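## Task

Carry the tray from the staging bench over to the work bench and sort all of its tubes by the colored dot on each cap: tubes with an orange dot go into the blue rack, tubes with a white dot go into the green rack, each pushed fully down into its slot. No tube may ever contact the floor. The bottles on the tray must finish upright inside the tray. The tray must rest on the work bench with nothing of it hanging past the bench edge. One or both robots may be used. At the end every robot must have released everything and backed away, none may be toppled or leaning, and the result must hold without any robot supporting it.

## Robot and tools

Robots: two identical Hello Robot Stretch 3 units, r1 and r2. Each has a two-wheel differential base (0.33 m long, 0.34 m wide, passive omni wheel at the rear), a lift carriage on a vertical mast, and one telescoping arm that reaches out to the robot's right side. The base cannot slide sideways; to bring the gripper forward or back you drive the base. Turning in place pivots about the point midway between the drive wheels, 0.05 m behind the front edge; with arm retracted and wrist folded the swept circle has radius 0.28 m, larger if the wrist is unfolded.

Frames: each robot reports in its own base frame, origin on the floor between the drive wheels, x forward, y left, z up. hand_pose is the fingertip contact point in that frame. The odometry frame is the base frame at scene start. Robots do not share a frame, so relative positions come only from images, lidar_m, wrist_depth_mm and head_depth_mm.

Tool execute_actions: argument actions is a list holding one action or nothing (empty list just reports state and pictures). The action is an object keyed "r1" and/or "r2". Per robot you may give: base, exactly one of translate_m (metres, offset from the base's last reported spot, forward positive, -1 to 1) or rotate_rad (radians, offset, counter-clockwise/left positive, -3.2 to 3.2); joints, an object of absolute targets by name: lift_m 0 to 1.1 (arm height), arm_m 0 to 0.52 (extension), wrist_yaw_rad -1.345 to 4.42 (0 along the arm, positive toward the front, 3.0 folded over base), wrist_pitch_rad -1.57 to 0.451 (0 level, negative tips fingertips down), wrist_roll_rad -2.911 to 2.911, gripper_m -0.089 to 0.179 (larger is wider; real fingertip gap is somewhat smaller, zero below 0.007), head_pan_rad -3.953 to 1.73 (-1.57 faces along the arm), head_tilt_rad -1.53 to 0.419 (negative looks down); and contact_limits with only arm_m, an effort percent 1 to 100 at which arm motion halts. All listed motions begin together; an action runs at most 15 s. Anything omitted may keep pushing toward an earlier target. Any bad key or out-of-range number rejects the whole call. The optional cameras list picks images: r1_head_camera, r1_nav_camera, r1_wrist_camera, r2_head_camera, r2_nav_camera, r2_wrist_camera, or "all"; omitted/null means all, [] means none. A reported stop cancels the rest of that reply's motion calls.

Tool wait: seconds 0 to 10, nothing new commanded. Tool zoom_image: camera name plus region [x0, y0, x1, y1] in pixels of that camera's latest full picture, at most 504x504. Tool finished_scene: scene number; ends the scene irreversibly and reveals the next task. Replying without a tool call ends everything.

Results: base_status and joint_status per motion: done, off_target (stopped short, may still push), contact_stop, time_out, torque_fault (after the last three the old target is dropped). on_its_own describes uncommanded parts; its "held at" is a target, not a position. motor_effort is percent of maximum, positive toward larger joint values, peak in brackets; readings carry fixed bias and noise. Positive wheel effort means pushing forward. base_odometry counts wheel rotation (slip included); heading from -3.142 to 3.142. turned_by_wheels and turned_by_imu give turning since the previous result. base_tilt is in degrees (forward, right positive) with a few degrees of fixed bias. lidar_m: 12 sectors of 30 degrees, first straight ahead, counter-clockwise (4th left, 7th behind, 10th right), plane 0.17 m up, range 0.15 to 12 m, "-" for nothing; it sees table legs not tops, misses glass, and own parts can block sectors 5, 6, 9, 10. wrist_depth_mm (45 to 1000) and head_depth_mm (280 to 4000, sideways image) are 7x7 grids of median depth, "-" unknown. Camera calibration lines give intrinsics and the base-to-camera transform.

Speed: base goes up to 0.30 m/s and 1.9 rad/s only if lift_m < 0.30, arm_m < 0.03 and wrist_yaw_rad > 2.54; otherwise 0.10 m/s and 0.63 rad/s.

Gripper: to hold, command below the object's width (lower grips harder); to let go, command 0.02 or more above where contact began. Readings don't confirm a grasp; check images. A stall guard can ease force so objects may slip; resend a different value to re-squeeze.

Hazards: arm and lift halt and go limp on firm contact; a limp lift may sag under load or press on. Base, wrist and head never stop on contact. Wrist servos overloaded for several seconds shut off for 10 s. Fold or unfold the wrist only with lift_m 0.32 to 0.95, wrist_pitch_rad -0.4, roll near 0; folded, lift may go down to 0.25. With yaw below -0.4 keep pitch at -0.5 or lower. Pushing an unyielding object with the gripper above about 0.45 m can tip the robot, worse after a prior contact_stop or a raised limit. Don't drive while gripping or pressing something fixed. If snagged, reverse in small steps; if tilted, free the gripper and lower lift to about 0.2. Robots pressing on each other is a failure; stop short of contact, since bases differ by up to 2.5 cm per metre, which matters when sharing a load. Loose items may occasionally get nudged. Avoid drops, slams and hard shoves; time passes while you think, with robots holding the last command.

Each tool is called after "Emit:" as name([rows], argument=value, ...), one row to a line, values as JSON.

## Session

Emit:
execute_actions(actions=[])

Scene clock: 0.00 s.
r1.base_odometry: x=+0.000 y=+0.000 heading=+0.000 (m, m, rad; r1's odometry frame)
r1.turned_by_wheels: +0.000 (rad since the last result)
r1.turned_by_imu: +0.000 (rad since the last result)
r1.base_tilt: forward=-0.9 right=-1.4 (deg)
r1.lidar_m: 2.01 1.19 1.03 1.03 1.20 2.10 2.32 1.20 1.78 2.61 1.48 2.71
r1.head_depth_mm: 2014 3185 - - - 2924 2025 / 2008 3164 - - - 2925 2011 / 2002 3143 - - - 2962 2071 / 2005 3049 3489 3581 3501 2969 2028 / 1999 2540 2555 2539 2583 2561 2030 / 1904 1993 1970 1971 1978 1971 1900 / 1653 1613 1618 1624 1636 1622 1624
r1.base_status: not commanded
r1.joint_positions: lift_m=+0.418 arm_m=-0.001 wrist_yaw_rad=+2.988 wrist_pitch_rad=-0.526 wrist_roll_rad=+0.010 gripper_m=+0.037 head_pan_rad=-0.014 head_tilt_rad=-0.008
r1.joint_status: not commanded
r1.motor_effort: left_wheel=+0 right_wheel=+1 lift_m=+30 arm_m=+0 wrist_yaw_rad=+0 wrist_pitch_rad=+5 wrist_roll_rad=+0 gripper_m=+0 head_pan_rad=+0 head_tilt_rad=+3 (%)
r1.hand_pose: x=+0.0108 y=+0.0625 z=+0.4072 quat_wxyz=(+0.237, +0.698, +0.130, +0.663) (m; r1's base frame)
r1.wrist_depth_mm: - - - - 977 952 910 / - - - - - - 999 / - - - - - - - / 965 959 942 899 916 874 870 / 787 773 778 749 754 722 719 / 659 651 - 638 - 615 610 / 568 559 - 568 532 540 533
r2.base_odometry: x=+0.000 y=+0.000 heading=+0.000 (m, m, rad; r2's odometry frame)
r2.turned_by_wheels: +0.000 (rad since the last result)
r2.turned_by_imu: +0.000 (rad since the last result)
r2.base_tilt: forward=+0.2 right=+0.7 (deg)
r2.lidar_m: 1.10 1.09 1.29 2.34 1.78 1.34 3.63 1.76 1.21 2.01 2.08 1.25
r2.head_depth_mm: 1195 1196 1185 1178 1168 1160 1150 / 1158 1149 1140 1143 1140 1130 1120 / 1126 1124 1111 1112 1106 1094 1092 / 1100 1092 1091 1078 1077 1071 1063 / 1063 1062 1057 1046 1046 1033 1040 / 1039 1032 1030 1024 1016 1011 1004 / 1012 1002 1000 997 990 987 985
r2.base_status: not commanded
r2.joint_positions: lift_m=+0.575 arm_m=+0.001 wrist_yaw_rad=+2.961 wrist_pitch_rad=-0.370 wrist_roll_rad=-0.005 gripper_m=+0.037 head_pan_rad=+0.017 head_tilt_rad=-0.016
r2.joint_status: not commanded
r2.motor_effort: left_wheel=+0 right_wheel=+0 lift_m=+20 arm_m=+0 wrist_yaw_rad=+0 wrist_pitch_rad=+4 wrist_roll_rad=+0 gripper_m=+0 head_pan_rad=+0 head_tilt_rad=+2 (%)
r2.hand_pose: x=+0.0200 y=+0.0804 z=+0.5985 quat_wxyz=(+0.192, +0.702, +0.068, +0.682) (m; r2's base frame)
r2.wrist_depth_mm: - - - - - - 966 / - - - - - - 968 / - - - - - - - / - - - - - - - / - - - - - - - / 977 957 - 975 971 940 932 / 802 804 782 805 786 779 800
pictures: r1_head_camera (sideways: a quarter turn clockwise sets it upright), r1_nav_camera (sideways: a quarter turn counterclockwise sets it upright), r1_wrist_camera, r2_head_camera (sideways: a quarter turn clockwise sets it upright), r2_nav_camera (sideways: a quarter turn counterclockwise sets it upright), r2_wrist_camera
Images, in order (width x height): r1_head_camera 896x504, r1_nav_camera 672x504, r1_wrist_camera 644x364, r2_head_camera 896x504, r2_nav_camera 672x504, r2_wrist_camera 644x364.

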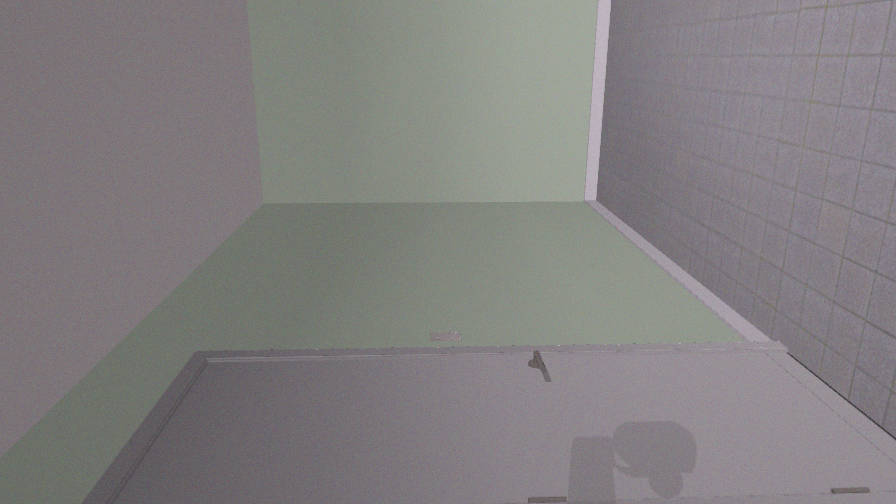

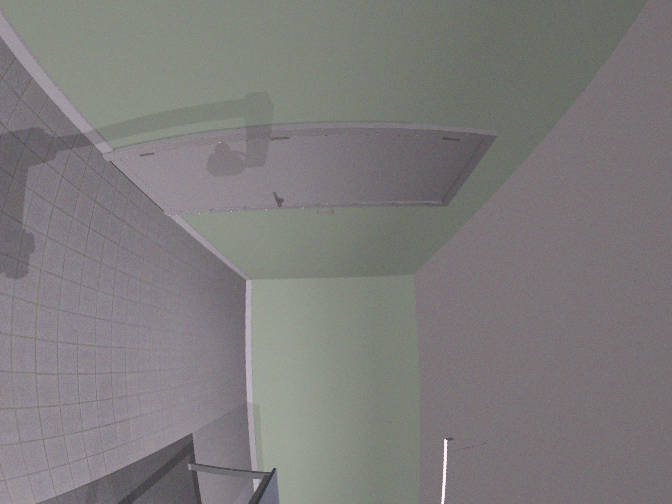

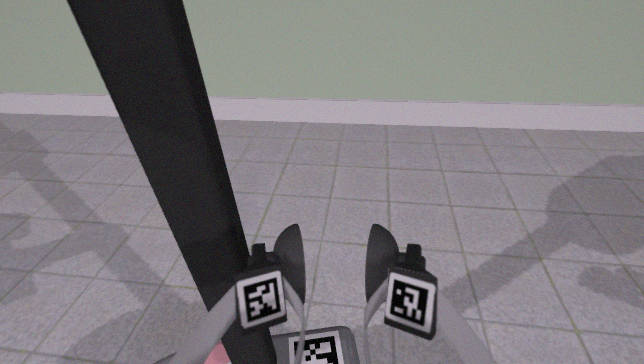

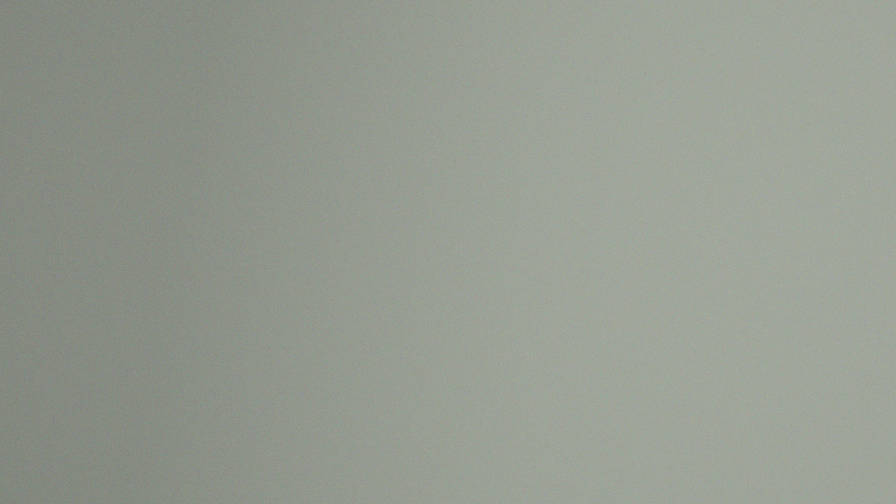

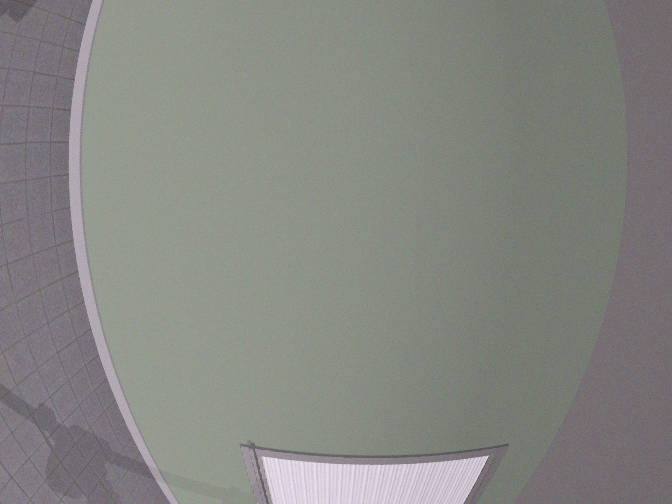

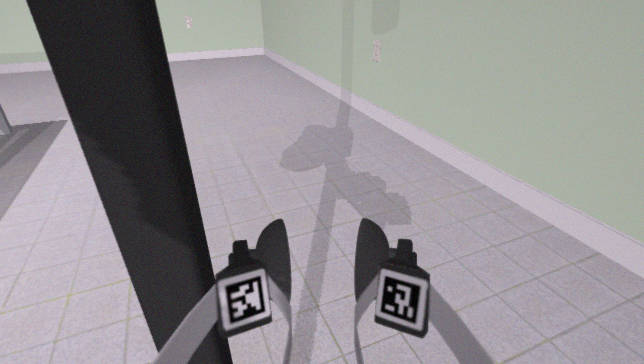

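Emit:
execute_actions([
  {"r1":{"joints":{"head_pan_rad":-1.9,"head_tilt_rad":-0.4}},"r2":{"joints":{"head_pan_rad":-3.1,"head_tilt_rad":-0.4}}},
], cameras=["r1_head_camera","r1_nav_camera","r2_head_camera","r2_nav_camera"])

Scene clock: 2.63 s.
r1.base_odometry: x=+0.000 y=+0.000 heading=+0.000 (m, m, rad; r1's odometry frame)
r1.turned_by_wheels: +0.000 (rad since the last result)
r1.turned_by_imu: +0.000 (rad since the last result)
r1.base_tilt: forward=-1.0 right=-1.4 (deg)
r1.lidar_m: 2.00 1.19 1.03 1.03 1.20 2.11 2.32 1.20 1.78 2.61 1.48 2.72
r1.head_depth_mm: 3185 3470 3728 2737 2001 1656 1341 / 3248 3449 3822 3105 2150 1660 1340 / 3216 3487 3722 3099 2180 1661 1347 / 3219 3446 3738 2958 2171 1666 1343 / 3226 3396 3670 2955 2180 1661 1353 / 3214 3438 3747 3187 2186 1676 1354 / 3203 3440 3746 3205 2215 1678 1354
r1.base_status: not commanded
r1.joint_positions: lift_m=+0.418 arm_m=-0.001 wrist_yaw_rad=+2.988 wrist_pitch_rad=-0.526 wrist_roll_rad=+0.010 gripper_m=+0.037 head_pan_rad=-1.893 head_tilt_rad=-0.395
r1.joint_status: all done
r1.motor_effort: left_wheel=+0(0) right_wheel=+1(1) lift_m=+30(30) arm_m=+0(0) wrist_yaw_rad=+0(0) wrist_pitch_rad=+5(5) wrist_roll_rad=+0(0) gripper_m=+0(1) head_pan_rad=-5(59) head_tilt_rad=-3(35) (%)
r1.hand_pose: x=+0.0108 y=+0.0625 z=+0.4072 quat_wxyz=(+0.237, +0.698, +0.130, +0.663) (m; r1's base frame)
r1.wrist_depth_mm: - - - - 974 945 916 / - - - - - - 991 / - - - - - - - / 962 951 914 917 910 893 868 / 786 772 793 747 744 735 725 / 659 648 - 631 - 623 609 / 570 565 - 562 533 540 531
r2.base_odometry: x=+0.000 y=+0.000 heading=+0.000 (m, m, rad; r2's odometry frame)
r2.turned_by_wheels: +0.000 (rad since the last result)
r2.turned_by_imu: +0.000 (rad since the last result)
r2.base_tilt: forward=+0.2 right=+0.8 (deg)
r2.lidar_m: 1.09 1.09 1.29 2.34 1.78 1.33 3.62 1.75 1.20 2.00 2.08 1.24
r2.head_depth_mm: 3371 3549 3842 3513 2301 1890 1490 / 3303 3485 3744 3910 2540 1855 1468 / 3250 3445 3675 3854 2518 1865 1465 / 3184 3403 3594 3706 2491 1842 1451 / 3118 3331 3503 3685 2460 1817 1454 / 3076 3216 3483 3429 2404 1790 1437 / 2970 3157 3340 3148 2414 1786 1424
r2.base_status: not commanded
r2.joint_positions: lift_m=+0.575 arm_m=+0.001 wrist_yaw_rad=+2.961 wrist_pitch_rad=-0.370 wrist_roll_rad=-0.005 gripper_m=+0.037 head_pan_rad=-3.093 head_tilt_rad=-0.395
r2.joint_status: all done
r2.motor_effort: left_wheel=+0(0) right_wheel=+0(0) lift_m=+20(20) arm_m=+0(0) wrist_yaw_rad=+1(0) wrist_pitch_rad=+4(4) wrist_roll_rad=+0(0) gripper_m=+0(0) head_pan_rad=-3(30) head_tilt_rad=-3(32) (%)
r2.hand_pose: x=+0.0200 y=+0.0804 z=+0.5985 quat_wxyz=(+0.192, +0.702, +0.068, +0.682) (m; r2's base frame)
r2.wrist_depth_mm: - - - - - - 938 / - - - - - - 993 / - - - - - - - / - - - - - - - / - - - - - - - / 926 957 - 977 964 965 942 / 815 820 791 794 769 813 800
pictures: r1_head_camera (sideways: a quarter turn clockwise sets it upright), r1_nav_camera (sideways: a quarter turn counterclockwise sets it upright), r2_head_camera (sideways: a quarter turn clockwise sets it upright), r2_nav_camera (sideways: a quarter turn counterclockwise sets it upright)
camera_calibration (this result's frames):
r1_head_camera: T_world_to_cam=[[0.162678, 0.393227, -0.904936, 1.20111], [0.956335, -0.288545, 0.0465344, -0.0556272], [-0.242816, -0.872992, -0.422997, 0.513451], [0, 0, 0, 1]] pos_world=[-0.0175209, -0.0401206, 1.3067]
r1_nav_camera: T_world_to_cam=[[-0.131825, -0.354992, 0.925529, -1.15961], [-0.955203, 0.295066, -0.0228771, 0.0842118], [-0.264971, -0.887083, -0.377986, 0.451607], [0, 0, 0, 1]] pos_world=[0.0472366, -0.0358872, 1.24588]
r2_head_camera: T_world_to_cam=[[0.355218, 0.0514433, -0.933367, 1.23074], [0.0562561, -0.997851, -0.0335876, 0.0467146], [-0.933089, -0.0405767, -0.357349, 0.432799], [0, 0, 0, 1]] pos_world=[-0.0359695, 0.00086251, 1.30496]
r2_nav_camera: T_world_to_cam=[[-0.41981, -0.0712291, 0.904813, -1.14372], [-0.04265, 0.997363, 0.0587263, -0.0237183], [-0.906609, -0.0139364, -0.421741, 0.507623], [0, 0, 0, 1]] pos_world=[-0.0209391, -0.0507357, 1.25033]
Images, in order (width x height): r1_head_camera 896x504, r1_nav_camera 672x504, r2_head_camera 896x504, r2_nav_camera 672x504.

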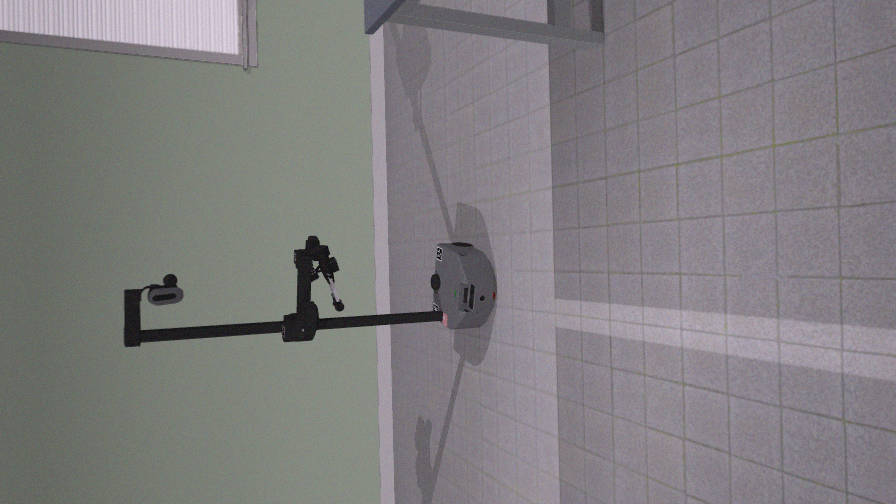

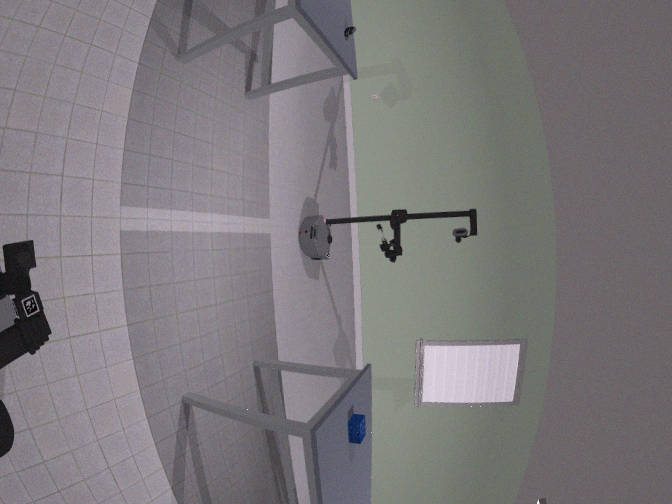

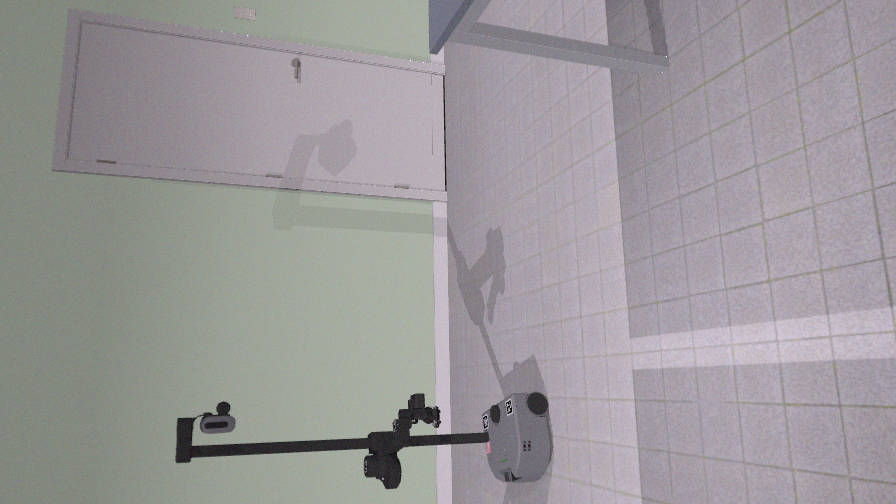

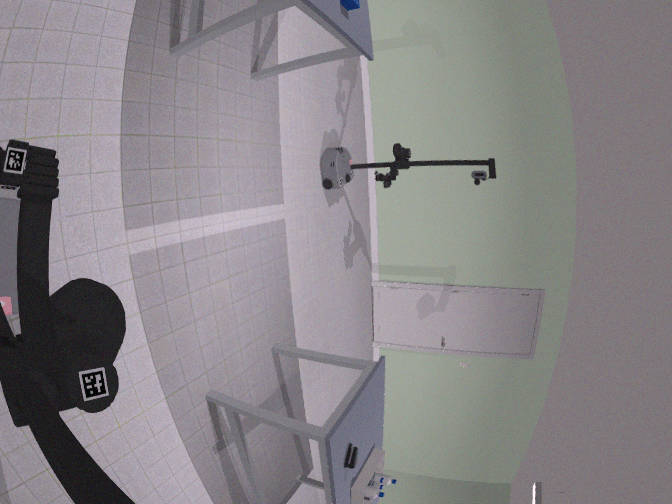

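Emit:
execute_actions([
  {"r1":{"joints":{"head_pan_rad":-1.0,"head_tilt_rad":-0.35}},"r2":{"joints":{"head_pan_rad":-2.1,"head_tilt_rad":-0.4}}},
], cameras=["r1_head_camera","r2_head_camera"])

Emit:
execute_actions([
  {"r1":{"joints":{"head_pan_rad":-2.7,"head_tilt_rad":-0.35}},"r2":{"joints":{"head_pan_rad":-3.9,"head_tilt_rad":-0.4}}},
], cameras=["r1_head_camera","r2_head_camera"])

Scene clock: 5.90 s.
r1.base_odometry: x=+0.000 y=+0.000 heading=+0.000 (m, m, rad; r1's odometry frame)
r1.turned_by_wheels: +0.000 (rad since the last result)
r1.turned_by_imu: +0.000 (rad since the last result)
r1.base_tilt: forward=-1.0 right=-1.4 (deg)
r1.lidar_m: 2.01 1.19 1.03 1.03 1.20 2.11 2.32 1.20 1.77 2.61 1.48 2.71
r1.head_depth_mm: 3744 3876 - 3216 2254 1720 1382 / - - - 2965 2186 1724 1370 / - - - 1775 2185 1722 1390 / - - 2247 1760 2172 1721 1393 / - - 2414 3106 2298 1736 1388 / - - - 3401 2338 1729 1394 / - - - 3235 2302 1747 1397
r1.base_status: not commanded
r1.joint_positions: lift_m=+0.418 arm_m=-0.001 wrist_yaw_rad=+2.988 wrist_pitch_rad=-0.526 wrist_roll_rad=+0.010 gripper_m=+0.037 head_pan_rad=-1.007 head_tilt_rad=-0.359
r1.joint_status: all done
r1.motor_effort: left_wheel=+1(0) right_wheel=+1(1) lift_m=+30(29) arm_m=+0(0) wrist_yaw_rad=-1(0) wrist_pitch_rad=+5(5) wrist_roll_rad=+0(0) gripper_m=-1(1) head_pan_rad=+4(58) head_tilt_rad=+7(12) (%)
r1.hand_pose: x=+0.0108 y=+0.0625 z=+0.4072 quat_wxyz=(+0.237, +0.698, +0.130, +0.663) (m; r1's base frame)
r1.wrist_depth_mm: - - - - 961 946 934 / - - - - - - - / - - - - - - - / 956 914 935 898 906 891 861 / 793 771 788 751 766 735 713 / 668 654 - 642 - 618 613 / 581 562 - 566 530 538 535
r2.base_odometry: x=+0.000 y=+0.000 heading=+0.000 (m, m, rad; r2's odometry frame)
r2.turned_by_wheels: +0.000 (rad since the last result)
r2.turned_by_imu: +0.000 (rad since the last result)
r2.base_tilt: forward=+0.1 right=+0.8 (deg)
r2.lidar_m: 1.09 1.10 1.29 2.34 1.78 1.34 3.63 1.75 1.21 2.01 2.08 1.24
r2.head_depth_mm: 3445 3617 3776 3737 2311 1880 1481 / 3769 - - 1677 2565 1870 1465 / - - - 1584 2184 1791 1472 / - - - 1596 2365 1654 1445 / - - - 1722 2443 1765 1444 / - - - 2043 2410 1819 1438 / - - - 2986 2313 1787 1438
r2.base_status: not commanded
r2.joint_positions: lift_m=+0.575 arm_m=+0.001 wrist_yaw_rad=+2.961 wrist_pitch_rad=-0.370 wrist_roll_rad=-0.005 gripper_m=+0.037 head_pan_rad=-2.107 head_tilt_rad=-0.395
r2.joint_status: all done
r2.motor_effort: left_wheel=+0(0) right_wheel=+0(1) lift_m=+20(20) arm_m=+0(0) wrist_yaw_rad=+0(0) wrist_pitch_rad=+4(4) wrist_roll_rad=+0(0) gripper_m=+0(1) head_pan_rad=+2(30) head_tilt_rad=-2(5) (%)
r2.hand_pose: x=+0.0200 y=+0.0804 z=+0.5985 quat_wxyz=(+0.192, +0.702, +0.068, +0.682) (m; r2's base frame)
r2.wrist_depth_mm: - - - - - - 957 / - - - - - - - / - - - - - - - / - - - - - - - / - - - - - - - / 971 952 - 984 961 925 942 / 816 818 780 788 765 794 819
pictures: r1_head_camera (sideways: a quarter turn clockwise sets it upright), r2_head_camera (sideways: a quarter turn clockwise sets it upright)
camera_calibration (this result's frames):
r1_head_camera: T_world_to_cam=[[-0.184213, 0.347455, -0.919424, 1.22213], [0.827775, 0.559214, 0.0454798, -0.0534722], [0.529957, -0.752698, -0.390629, 0.466616], [0, 0, 0, 1]] pos_world=[0.0221076, -0.0435107, 1.30836]
r2_head_camera: T_world_to_cam=[[0.153348, 0.324516, -0.933367, 1.23197], [0.862852, -0.504339, -0.0335876, 0.0417944], [-0.481633, -0.800207, -0.357349, 0.430045], [0, 0, 0, 1]] pos_world=[-0.0178589, -0.0345913, 1.30496]
Images, in order (width x height): r1_head_camera 896x504, r2_head_camera 896x504.

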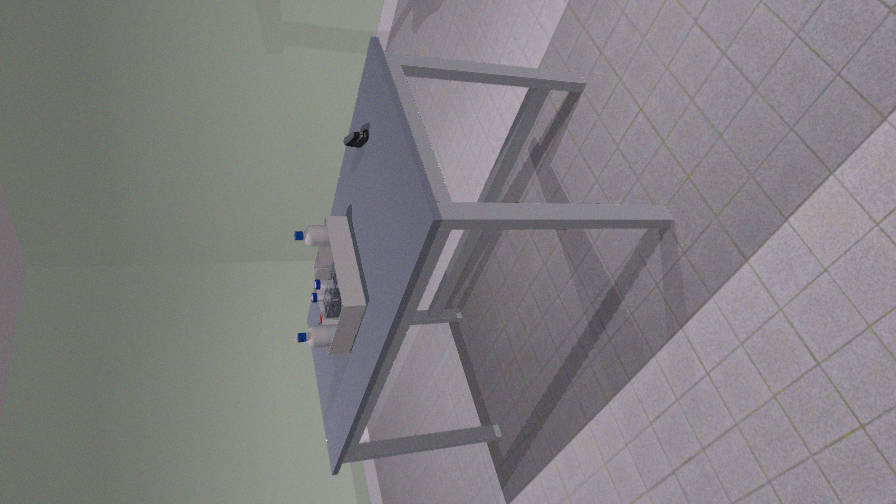

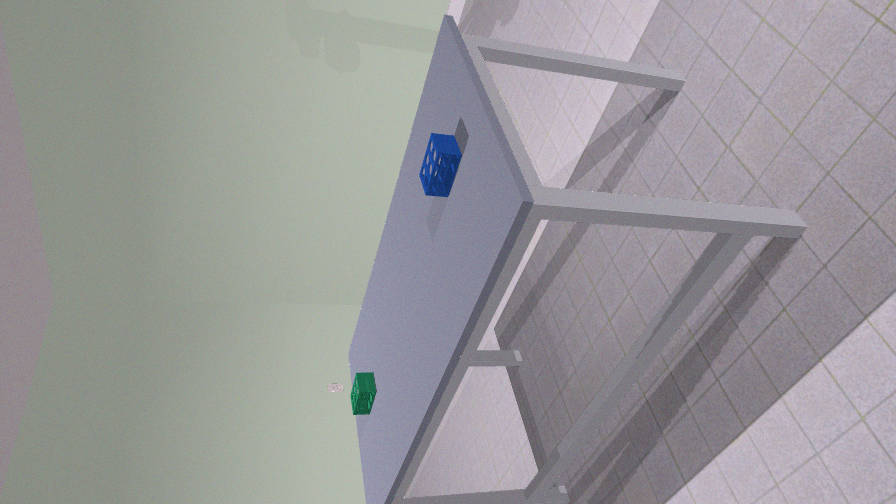

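Scene clock: 7.33 s.
r1.base_odometry: x=+0.000 y=+0.000 heading=+0.000 (m, m, rad; r1's odometry frame)
r1.turned_by_wheels: +0.000 (rad since the last result)
r1.turned_by_imu: +0.000 (rad since the last result)
r1.base_tilt: forward=-0.8 right=-1.4 (deg)
r1.lidar_m: 2.00 1.19 1.03 1.03 1.20 2.11 2.32 1.20 1.78 2.61 1.48 2.72
r1.head_depth_mm: 3877 - - 3199 2278 1701 1364 / - - - 3090 2235 1714 1371 / - - - 2819 2271 1711 1382 / - - - 1776 2275 1741 1385 / - - - 1509 2320 1737 1392 / 3919 - - 1433 2034 1661 1390 / 3648 3835 - 1668 2109 1737 1394
r1.base_status: not commanded
r1.joint_positions: lift_m=+0.418 arm_m=-0.001 wrist_yaw_rad=+2.988 wrist_pitch_rad=-0.526 wrist_roll_rad=+0.010 gripper_m=+0.037 head_pan_rad=-2.693 head_tilt_rad=-0.359
r1.joint_status: all done
r1.motor_effort: left_wheel=+0(0) right_wheel=+1(1) lift_m=+30(30) arm_m=+0(0) wrist_yaw_rad=+0(0) wrist_pitch_rad=+5(5) wrist_roll_rad=+0(0) gripper_m=+1(0) head_pan_rad=-4(59) head_tilt_rad=+7(7) (%)
r1.hand_pose: x=+0.0108 y=+0.0625 z=+0.4072 quat_wxyz=(+0.237, +0.698, +0.130, +0.663) (m; r1's base frame)
r1.wrist_depth_mm: - - - - 982 953 931 / - - - - - - - / - - - - - - - / 972 945 947 913 903 872 885 / 786 772 795 750 754 721 727 / 665 647 - 627 - 610 614 / 575 564 - 564 534 542 535
r2.base_odometry: x=+0.000 y=+0.000 heading=+0.000 (m, m, rad; r2's odometry frame)
r2.turned_by_wheels: +0.000 (rad since the last result)
r2.turned_by_imu: +0.000 (rad since the last result)
r2.base_tilt: forward=+0.2 right=+0.7 (deg)
r2.lidar_m: 1.09 1.09 1.29 2.35 1.79 1.34 3.62 1.75 1.21 2.01 2.08 1.24
r2.head_depth_mm: - - - - - - - / - - - - - - - / - - - 3371 2400 1839 1490 / - - - 2105 2472 1817 1454 / - - - 1843 2451 1750 1443 / - - - 1573 2222 1629 1436 / 3918 - - 1662 2421 1799 1423
r2.base_status: not commanded
r2.joint_positions: lift_m=+0.575 arm_m=+0.001 wrist_yaw_rad=+2.961 wrist_pitch_rad=-0.370 wrist_roll_rad=-0.005 gripper_m=+0.037 head_pan_rad=-3.893 head_tilt_rad=-0.395
r2.joint_status: all done
r2.motor_effort: left_wheel=+0(0) right_wheel=+0(0) lift_m=+20(20) arm_m=+0(0) wrist_yaw_rad=+0(0) wrist_pitch_rad=+4(4) wrist_roll_rad=+0(0) gripper_m=+0(0) head_pan_rad=-2(25) head_tilt_rad=-3(4) (%)
r2.hand_pose: x=+0.0200 y=+0.0804 z=+0.5985 quat_wxyz=(+0.192, +0.702, +0.068, +0.682) (m; r2's base frame)
r2.wrist_depth_mm: - - - - - - 952 / - - - - - - 986 / - - - - - - - / - - - - - - - / - - - - - - - / 943 949 - 944 944 954 945 / 824 828 774 814 789 800 812
pictures: r1_head_camera (sideways: a quarter turn clockwise sets it upright), r2_head_camera (sideways: a quarter turn clockwise sets it upright)
camera_calibration (this result's frames):
r1_head_camera: T_world_to_cam=[[0.366216, 0.143202, -0.919445, 1.2188], [0.460771, -0.886353, 0.0454781, -0.0512313], [-0.80844, -0.440309, -0.39058, 0.474717], [0, 0, 0, 1]] pos_world=[-0.0389569, -0.0109209, 1.30836]
r2_head_camera: T_world_to_cam=[[0.284417, -0.219006, -0.933351, 1.23115], [-0.676619, -0.735567, -0.0335873, 0.0511848], [-0.679186, 0.641076, -0.357391, 0.431304], [0, 0, 0, 1]] pos_world=[-0.0225915, 0.0307798, 1.30496]
Images, in order (width x height): r1_head_camera 896x504, r2_head_camera 896x504.

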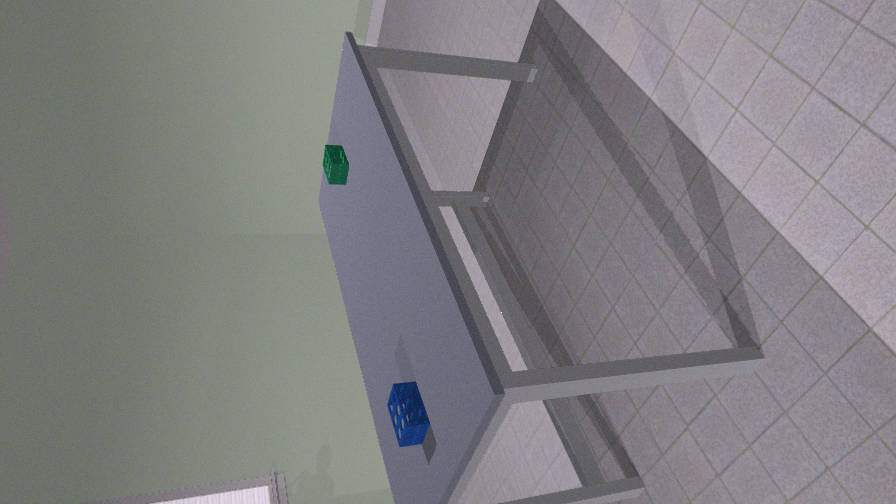

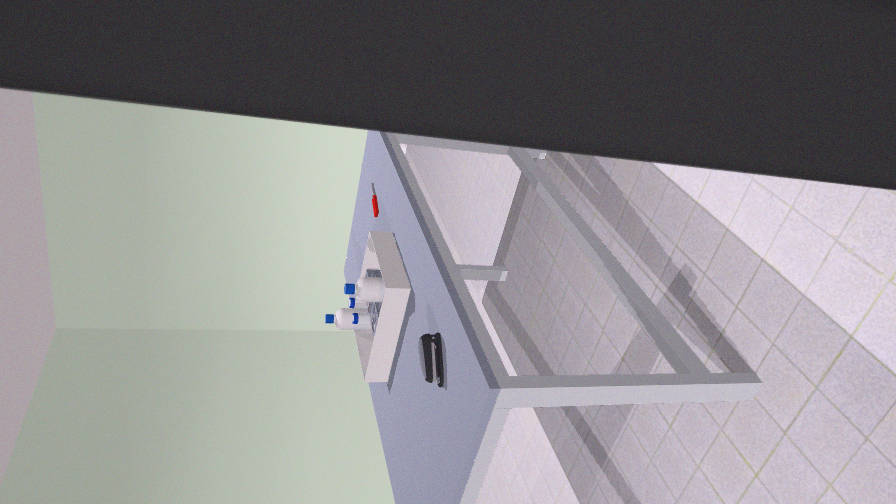

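Emit:
execute_actions([
  {"r1":{"base":{"rotate_rad":-0.56},"joints":{"lift_m":0.28,"head_pan_rad":-1.57,"head_tilt_rad":-0.7}}},
], cameras=[])

Emit:
execute_actions([
  {"r1":{"base":{"translate_m":0.95}}},
], cameras=[])

Emit:
execute_actions([
  {"r1":{"base":{"translate_m":0.92}}},
], cameras=[])

Emit:
execute_actions([
  {"r1":{"base":{"rotate_rad":0.27}}},
], cameras=["r1_head_camera","r1_nav_camera"])

Scene clock: 15.53 s.
r1.base_odometry: x=+0.000 y=+0.000 heading=-0.560 (m, m, rad; r1's odometry frame)
r1.turned_by_wheels: -0.560 (rad since the last result)
r1.turned_by_imu: -0.554 (rad since the last result)
r1.base_tilt: forward=-1.0 right=-1.4 (deg)
r1.lidar_m: 2.71 2.13 1.22 1.03 1.03 1.18 1.99 2.32 1.20 1.77 2.61 1.48
r1.head_depth_mm: 3668 1407 1307 1848 1560 1322 1152 / 3500 1512 2500 1871 1571 1333 1155 / 3414 3145 2293 1942 1597 1339 1155 / 3345 3554 2518 1928 1577 1339 1157 / 3262 3518 2524 1941 1584 1347 1162 / 3169 3398 2496 1967 1597 1352 1164 / 3062 3345 2464 1971 1601 1353 1163
r1.base_status: done
r1.joint_positions: lift_m=+0.280 arm_m=-0.001 wrist_yaw_rad=+2.988 wrist_pitch_rad=-0.527 wrist_roll_rad=+0.010 gripper_m=+0.037 head_pan_rad=-1.577 head_tilt_rad=-0.692
r1.joint_status: all done
r1.motor_effort: left_wheel=+2(5) right_wheel=-1(4) lift_m=+20(26) arm_m=+0(0) wrist_yaw_rad=-1(0) wrist_pitch_rad=+5(5) wrist_roll_rad=+0(0) gripper_m=+0(0) head_pan_rad=+5(57) head_tilt_rad=-4(35) (%)
r1.hand_pose: x=+0.0108 y=+0.0625 z=+0.2694 quat_wxyz=(+0.237, +0.698, +0.130, +0.663) (m; r1's base frame)
r1.wrist_depth_mm: 817 - 977 - - - - / 863 - - - - - - / 882 911 892 853 818 820 808 / 719 702 677 668 668 644 637 / 582 575 584 572 561 540 532 / 494 510 - - - 459 455 / - - - - 395 403 396
r2.base_odometry: x=+0.000 y=+0.000 heading=+0.000 (m, m, rad; r2's odometry frame)
r2.turned_by_wheels: +0.000 (rad since the last result)
r2.turned_by_imu: -0.001 (rad since the last result)
r2.base_tilt: forward=+0.1 right=+0.7 (deg)
r2.lidar_m: 1.09 1.09 1.29 2.34 1.77 1.34 3.62 1.75 1.21 2.01 2.08 1.24
r2.head_depth_mm: - - - - - - - / - - - - - - - / - - - 3417 2417 1849 1482 / - - - 2123 2440 1821 1463 / - - - 1861 2457 1752 1442 / - - - 1562 2206 1629 1435 / 3877 - - 1670 2400 1788 1415
r2.base_status: not commanded
r2.joint_positions: lift_m=+0.575 arm_m=+0.001 wrist_yaw_rad=+2.961 wrist_pitch_rad=-0.370 wrist_roll_rad=-0.005 gripper_m=+0.037 head_pan_rad=-3.893 head_tilt_rad=-0.395
r2.joint_status: not commanded
r2.motor_effort: left_wheel=+0(0) right_wheel=+0(0) lift_m=+20(20) arm_m=+1(0) wrist_yaw_rad=+0(1) wrist_pitch_rad=+4(4) wrist_roll_rad=+0(0) gripper_m=+0(0) head_pan_rad=-3(3) head_tilt_rad=-3(2) (%)
r2.hand_pose: x=+0.0200 y=+0.0804 z=+0.5985 quat_wxyz=(+0.192, +0.702, +0.068, +0.682) (m; r2's base frame)
r2.wrist_depth_mm: - - - - - - 947 / - - - - - - 975 / - - - - - - - / - - - - - - - / - - - - - - - / 944 966 - 968 942 955 943 / 818 829 771 809 778 806 795
pictures: none
No camera images: the call's "cameras" was empty. Leave "cameras" out to get every camera's image.

Scene clock: 20.47 s.
r1.base_odometry: x=+0.805 y=-0.504 heading=-0.560 (m, m, rad; r1's odometry frame)
r1.turned_by_wheels: +0.000 (rad since the last result)
r1.turned_by_imu: +0.004 (rad since the last result)
r1.base_tilt: forward=-0.9 right=-1.5 (deg)
r1.lidar_m: 1.77 2.72 1.50 1.30 1.30 1.49 2.53 1.74 2.09 2.41 0.76 1.58
r1.head_depth_mm: 3374 3500 2463 1926 1573 1329 1145 / 3289 3457 2493 1910 1581 1319 1154 / 3152 3467 2408 1946 1577 1335 1159 / 3016 3323 2469 1949 1583 1331 1154 / 3039 3283 2519 1966 1599 1344 1161 / 2947 3210 2531 1955 1585 1311 1159 / 2882 3172 2372 1710 1483 1322 1163
r1.base_status: done
r1.joint_positions: lift_m=+0.280 arm_m=-0.001 wrist_yaw_rad=+2.988 wrist_pitch_rad=-0.527 wrist_roll_rad=+0.010 gripper_m=+0.037 head_pan_rad=-1.577 head_tilt_rad=-0.692
r1.joint_status: not commanded
r1.motor_effort: left_wheel=+2(8) right_wheel=-1(4) lift_m=+20(20) arm_m=+0(0) wrist_yaw_rad=+0(0) wrist_pitch_rad=+5(5) wrist_roll_rad=+0(0) gripper_m=+0(0) head_pan_rad=+5(4) head_tilt_rad=-5(4) (%)
r1.hand_pose: x=+0.0108 y=+0.0624 z=+0.2694 quat_wxyz=(+0.237, +0.698, +0.130, +0.663) (m; r1's base frame)
r1.wrist_depth_mm: - - - - - - - / - - - - - - - / 934 896 867 862 837 805 811 / 713 710 690 678 658 648 637 / 585 569 582 579 563 535 534 / 490 513 - - - 463 451 / - - - - 394 402 395
r2.base_odometry: x=+0.000 y=+0.000 heading=+0.000 (m, m, rad; r2's odometry frame)
r2.turned_by_wheels: +0.000 (rad since the last result)
r2.turned_by_imu: -0.001 (rad since the last result)
r2.base_tilt: forward=+0.1 right=+0.7 (deg)
r2.lidar_m: 1.10 1.10 1.29 2.34 1.78 1.34 2.45 1.75 1.21 2.01 2.08 1.24
r2.head_depth_mm: - - - - - - - / - - - - - - - / - - - 3373 2410 1844 1476 / - - - 2139 2483 1834 1446 / - - - 1848 2479 1761 1451 / - - - 1556 2173 1638 1439 / 3884 - - 1682 2406 1806 1416
r2.base_status: not commanded
r2.joint_positions: lift_m=+0.575 arm_m=+0.001 wrist_yaw_rad=+2.961 wrist_pitch_rad=-0.370 wrist_roll_rad=-0.005 gripper_m=+0.037 head_pan_rad=-3.893 head_tilt_rad=-0.395
r2.joint_status: not commanded
r2.motor_effort: left_wheel=+0(0) right_wheel=+0(0) lift_m=+20(19) arm_m=+0(0) wrist_yaw_rad=+0(0) wrist_pitch_rad=+4(4) wrist_roll_rad=+0(0) gripper_m=+0(0) head_pan_rad=-2(3) head_tilt_rad=-3(4) (%)
r2.hand_pose: x=+0.0200 y=+0.0804 z=+0.5985 quat_wxyz=(+0.192, +0.702, +0.068, +0.682) (m; r2's base frame)
r2.wrist_depth_mm: - - - - - - 943 / - - - - - - 936 / - - - - - - - / - - - - - - - / - - - - - - - / 963 957 - 966 955 932 937 / 800 807 794 824 798 775 792
pictures: none
No camera images: the call's "cameras" was empty. Leave "cameras" out to get every camera's image.

Scene clock: 25.30 s.
r1.base_odometry: x=+1.585 y=-0.993 heading=-0.560 (m, m, rad; r1's odometry frame)
r1.turned_by_wheels: +0.000 (rad since the last result)
r1.turned_by_imu: +0.004 (rad since the last result)
r1.base_tilt: forward=-0.8 right=-1.4 (deg)
r1.lidar_m: 2.81 2.81 1.83 1.55 1.54 1.79 3.04 2.50 0.83 1.13 1.13 0.86
r1.head_depth_mm: 3099 3268 1005 780 1532 1327 1148 / 3027 3264 1015 788 1501 1341 1150 / 2953 3176 1022 791 1472 1329 1151 / 2878 3199 1024 793 704 1333 1157 / 2817 3069 954 770 704 1348 1164 / 2777 3009 955 757 688 1350 1167 / 2656 3007 996 743 674 1348 1158
r1.base_status: done
r1.joint_positions: lift_m=+0.280 arm_m=-0.001 wrist_yaw_rad=+2.988 wrist_pitch_rad=-0.527 wrist_roll_rad=+0.010 gripper_m=+0.037 head_pan_rad=-1.577 head_tilt_rad=-0.692
r1.joint_status: not commanded
r1.motor_effort: left_wheel=+1(8) right_wheel=-1(5) lift_m=+21(21) arm_m=+0(0) wrist_yaw_rad=-1(1) wrist_pitch_rad=+5(5) wrist_roll_rad=+0(0) gripper_m=+0(0) head_pan_rad=+5(5) head_tilt_rad=-4(5) (%)
r1.hand_pose: x=+0.0108 y=+0.0624 z=+0.2693 quat_wxyz=(+0.237, +0.698, +0.130, +0.663) (m; r1's base frame)
r1.wrist_depth_mm: - - - - - - - / - - - - - - - / 907 914 885 873 838 813 807 / 710 715 686 677 668 645 641 / 581 575 584 571 559 535 531 / 494 511 - - - 455 449 / - - - - 396 398 396
r2.base_odometry: x=+0.000 y=+0.000 heading=+0.000 (m, m, rad; r2's odometry frame)
r2.turned_by_wheels: +0.000 (rad since the last result)
r2.turned_by_imu: -0.001 (rad since the last result)
r2.base_tilt: forward=+0.0 right=+0.7 (deg)
r2.lidar_m: 1.10 1.09 1.29 2.35 1.78 1.33 3.62 1.75 1.20 2.00 2.08 1.24
r2.head_depth_mm: - - - - - - - / - - - - - - - / - - - 3347 2419 1831 1485 / - - - 2107 2449 1837 1462 / - - - 1866 2468 1754 1451 / - - - 1560 2187 1638 1433 / 3906 - - 1650 2388 1805 1429
r2.base_status: not commanded
r2.joint_positions: lift_m=+0.575 arm_m=+0.001 wrist_yaw_rad=+2.961 wrist_pitch_rad=-0.370 wrist_roll_rad=-0.005 gripper_m=+0.037 head_pan_rad=-3.893 head_tilt_rad=-0.395
r2.joint_status: not commanded
r2.motor_effort: left_wheel=+0(0) right_wheel=+0(0) lift_m=+20(20) arm_m=+0(1) wrist_yaw_rad=+0(0) wrist_pitch_rad=+4(4) wrist_roll_rad=+0(0) gripper_m=-1(0) head_pan_rad=-3(3) head_tilt_rad=-2(4) (%)
r2.hand_pose: x=+0.0200 y=+0.0804 z=+0.5985 quat_wxyz=(+0.192, +0.702, +0.068, +0.682) (m; r2's base frame)
r2.wrist_depth_mm: - - - - - - 990 / - - - - - - 978 / - - - - - - - / - - - - - - - / - - - - - - - / 952 940 - 948 948 933 912 / 810 819 805 808 791 800 813
pictures: none
No camera images: the call's "cameras" was empty. Leave "cameras" out to get every camera's image.

Scene clock: 26.50 s.
r1.base_odometry: x=+1.585 y=-0.993 heading=-0.290 (m, m, rad; r1's odometry frame)
r1.turned_by_wheels: +0.270 (rad since the last result)
r1.turned_by_imu: +0.266 (rad since the last result)
r1.base_tilt: forward=-1.1 right=-1.3 (deg)
r1.lidar_m: 2.81 2.25 1.63 1.54 1.60 2.18 2.50 0.83 1.18 1.13 1.17 0.86
r1.head_depth_mm: 2743 3109 1007 783 694 1325 1143 / 2784 3059 1016 783 699 1331 1149 / 2771 3005 899 765 700 1337 1151 / 2760 3109 908 771 702 1343 1160 / 2780 3120 875 774 704 1354 1158 / 2755 3048 1036 779 709 1349 1152 / 2727 3105 1042 806 710 1344 1170
r1.base_status: done
r1.joint_positions: lift_m=+0.280 arm_m=-0.001 wrist_yaw_rad=+2.988 wrist_pitch_rad=-0.527 wrist_roll_rad=+0.010 gripper_m=+0.037 head_pan_rad=-1.577 head_tilt_rad=-0.692
r1.joint_status: not commanded
r1.motor_effort: left_wheel=-2(5) right_wheel=+4(8) lift_m=+21(20) arm_m=+0(0) wrist_yaw_rad=+0(0) wrist_pitch_rad=+5(5) wrist_roll_rad=+0(0) gripper_m=+0(0) head_pan_rad=+5(5) head_tilt_rad=-5(5) (%)
r1.hand_pose: x=+0.0108 y=+0.0624 z=+0.2693 quat_wxyz=(+0.237, +0.698, +0.130, +0.663) (m; r1's base frame)
r1.wrist_depth_mm: - - - - - - - / - - - - - - - / 917 912 881 859 826 818 806 / 720 703 682 676 670 649 640 / 579 579 582 570 560 531 527 / 488 514 - - - 458 455 / - - - - 396 404 398
r2.base_odometry: x=+0.000 y=+0.000 heading=+0.000 (m, m, rad; r2's odometry frame)
r2.turned_by_wheels: +0.000 (rad since the last result)
r2.turned_by_imu: +0.000 (rad since the last result)
r2.base_tilt: forward=+0.0 right=+0.8 (deg)
r2.lidar_m: 1.09 1.09 1.30 2.34 1.78 1.34 3.63 1.75 1.21 2.01 2.07 1.25
r2.head_depth_mm: - - - - - - - / - - - - - - - / - - - 3385 2392 1841 1471 / - - - 2103 2475 1831 1455 / - - - 1849 2441 1756 1436 / - - - 1570 2198 1628 1435 / 3840 - - 1664 2399 1801 1424
r2.base_status: not commanded
r2.joint_positions: lift_m=+0.575 arm_m=+0.001 wrist_yaw_rad=+2.961 wrist_pitch_rad=-0.370 wrist_roll_rad=-0.005 gripper_m=+0.037 head_pan_rad=-3.893 head_tilt_rad=-0.395
r2.joint_status: not commanded
r2.motor_effort: left_wheel=+0(0) right_wheel=+0(0) lift_m=+20(20) arm_m=+0(1) wrist_yaw_rad=+0(0) wrist_pitch_rad=+4(4) wrist_roll_rad=+0(0) gripper_m=+0(0) head_pan_rad=-2(2) head_tilt_rad=-3(3) (%)
r2.hand_pose: x=+0.0200 y=+0.0804 z=+0.5985 quat_wxyz=(+0.192, +0.702, +0.068, +0.682) (m; r2's base frame)
r2.wrist_depth_mm: - - - - - - 976 / - - - - - - 960 / - - - - - - - / - - - - - - - / - - - - - - - / 960 958 - 921 - 900 949 / 821 814 774 819 761 809 815
pictures: r1_head_camera (sideways: a quarter turn clockwise sets it upright), r1_nav_camera (sideways: a quarter turn counterclockwise sets it upright)
camera_calibration (this result's frames):
r1_head_camera: T_world_to_cam=[[0.0339683, 0.670585, -0.741055, 0.988217], [0.998565, 0.00793965, 0.0529566, -0.0642266], [0.0413956, -0.74179, -0.669353, 0.832233], [0, 0, 0, 1]] pos_world=[-0.00388442, -0.0448307, 1.29278]
r1_nav_camera: T_world_to_cam=[[-0.0165689, -0.6327, 0.77422, -0.962997], [-0.999559, -0.00860091, -0.0284201, 0.0916888], [0.0246404, -0.774349, -0.632278, 0.780704], [0, 0, 0, 1]] pos_world=[0.0564556, -0.00396134, 1.2418]
Images, in order (width x height): r1_head_camera 896x504, r1_nav_camera 672x504.

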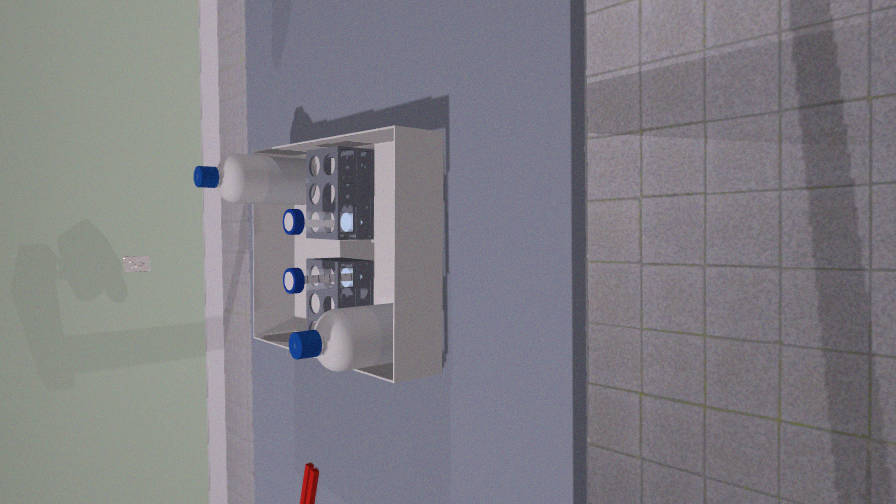

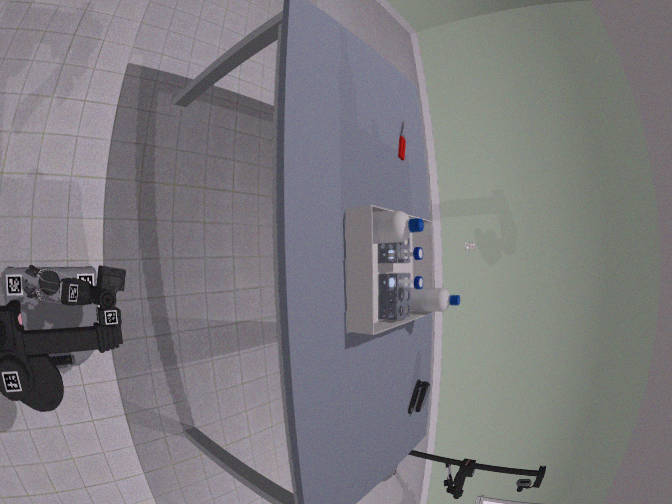

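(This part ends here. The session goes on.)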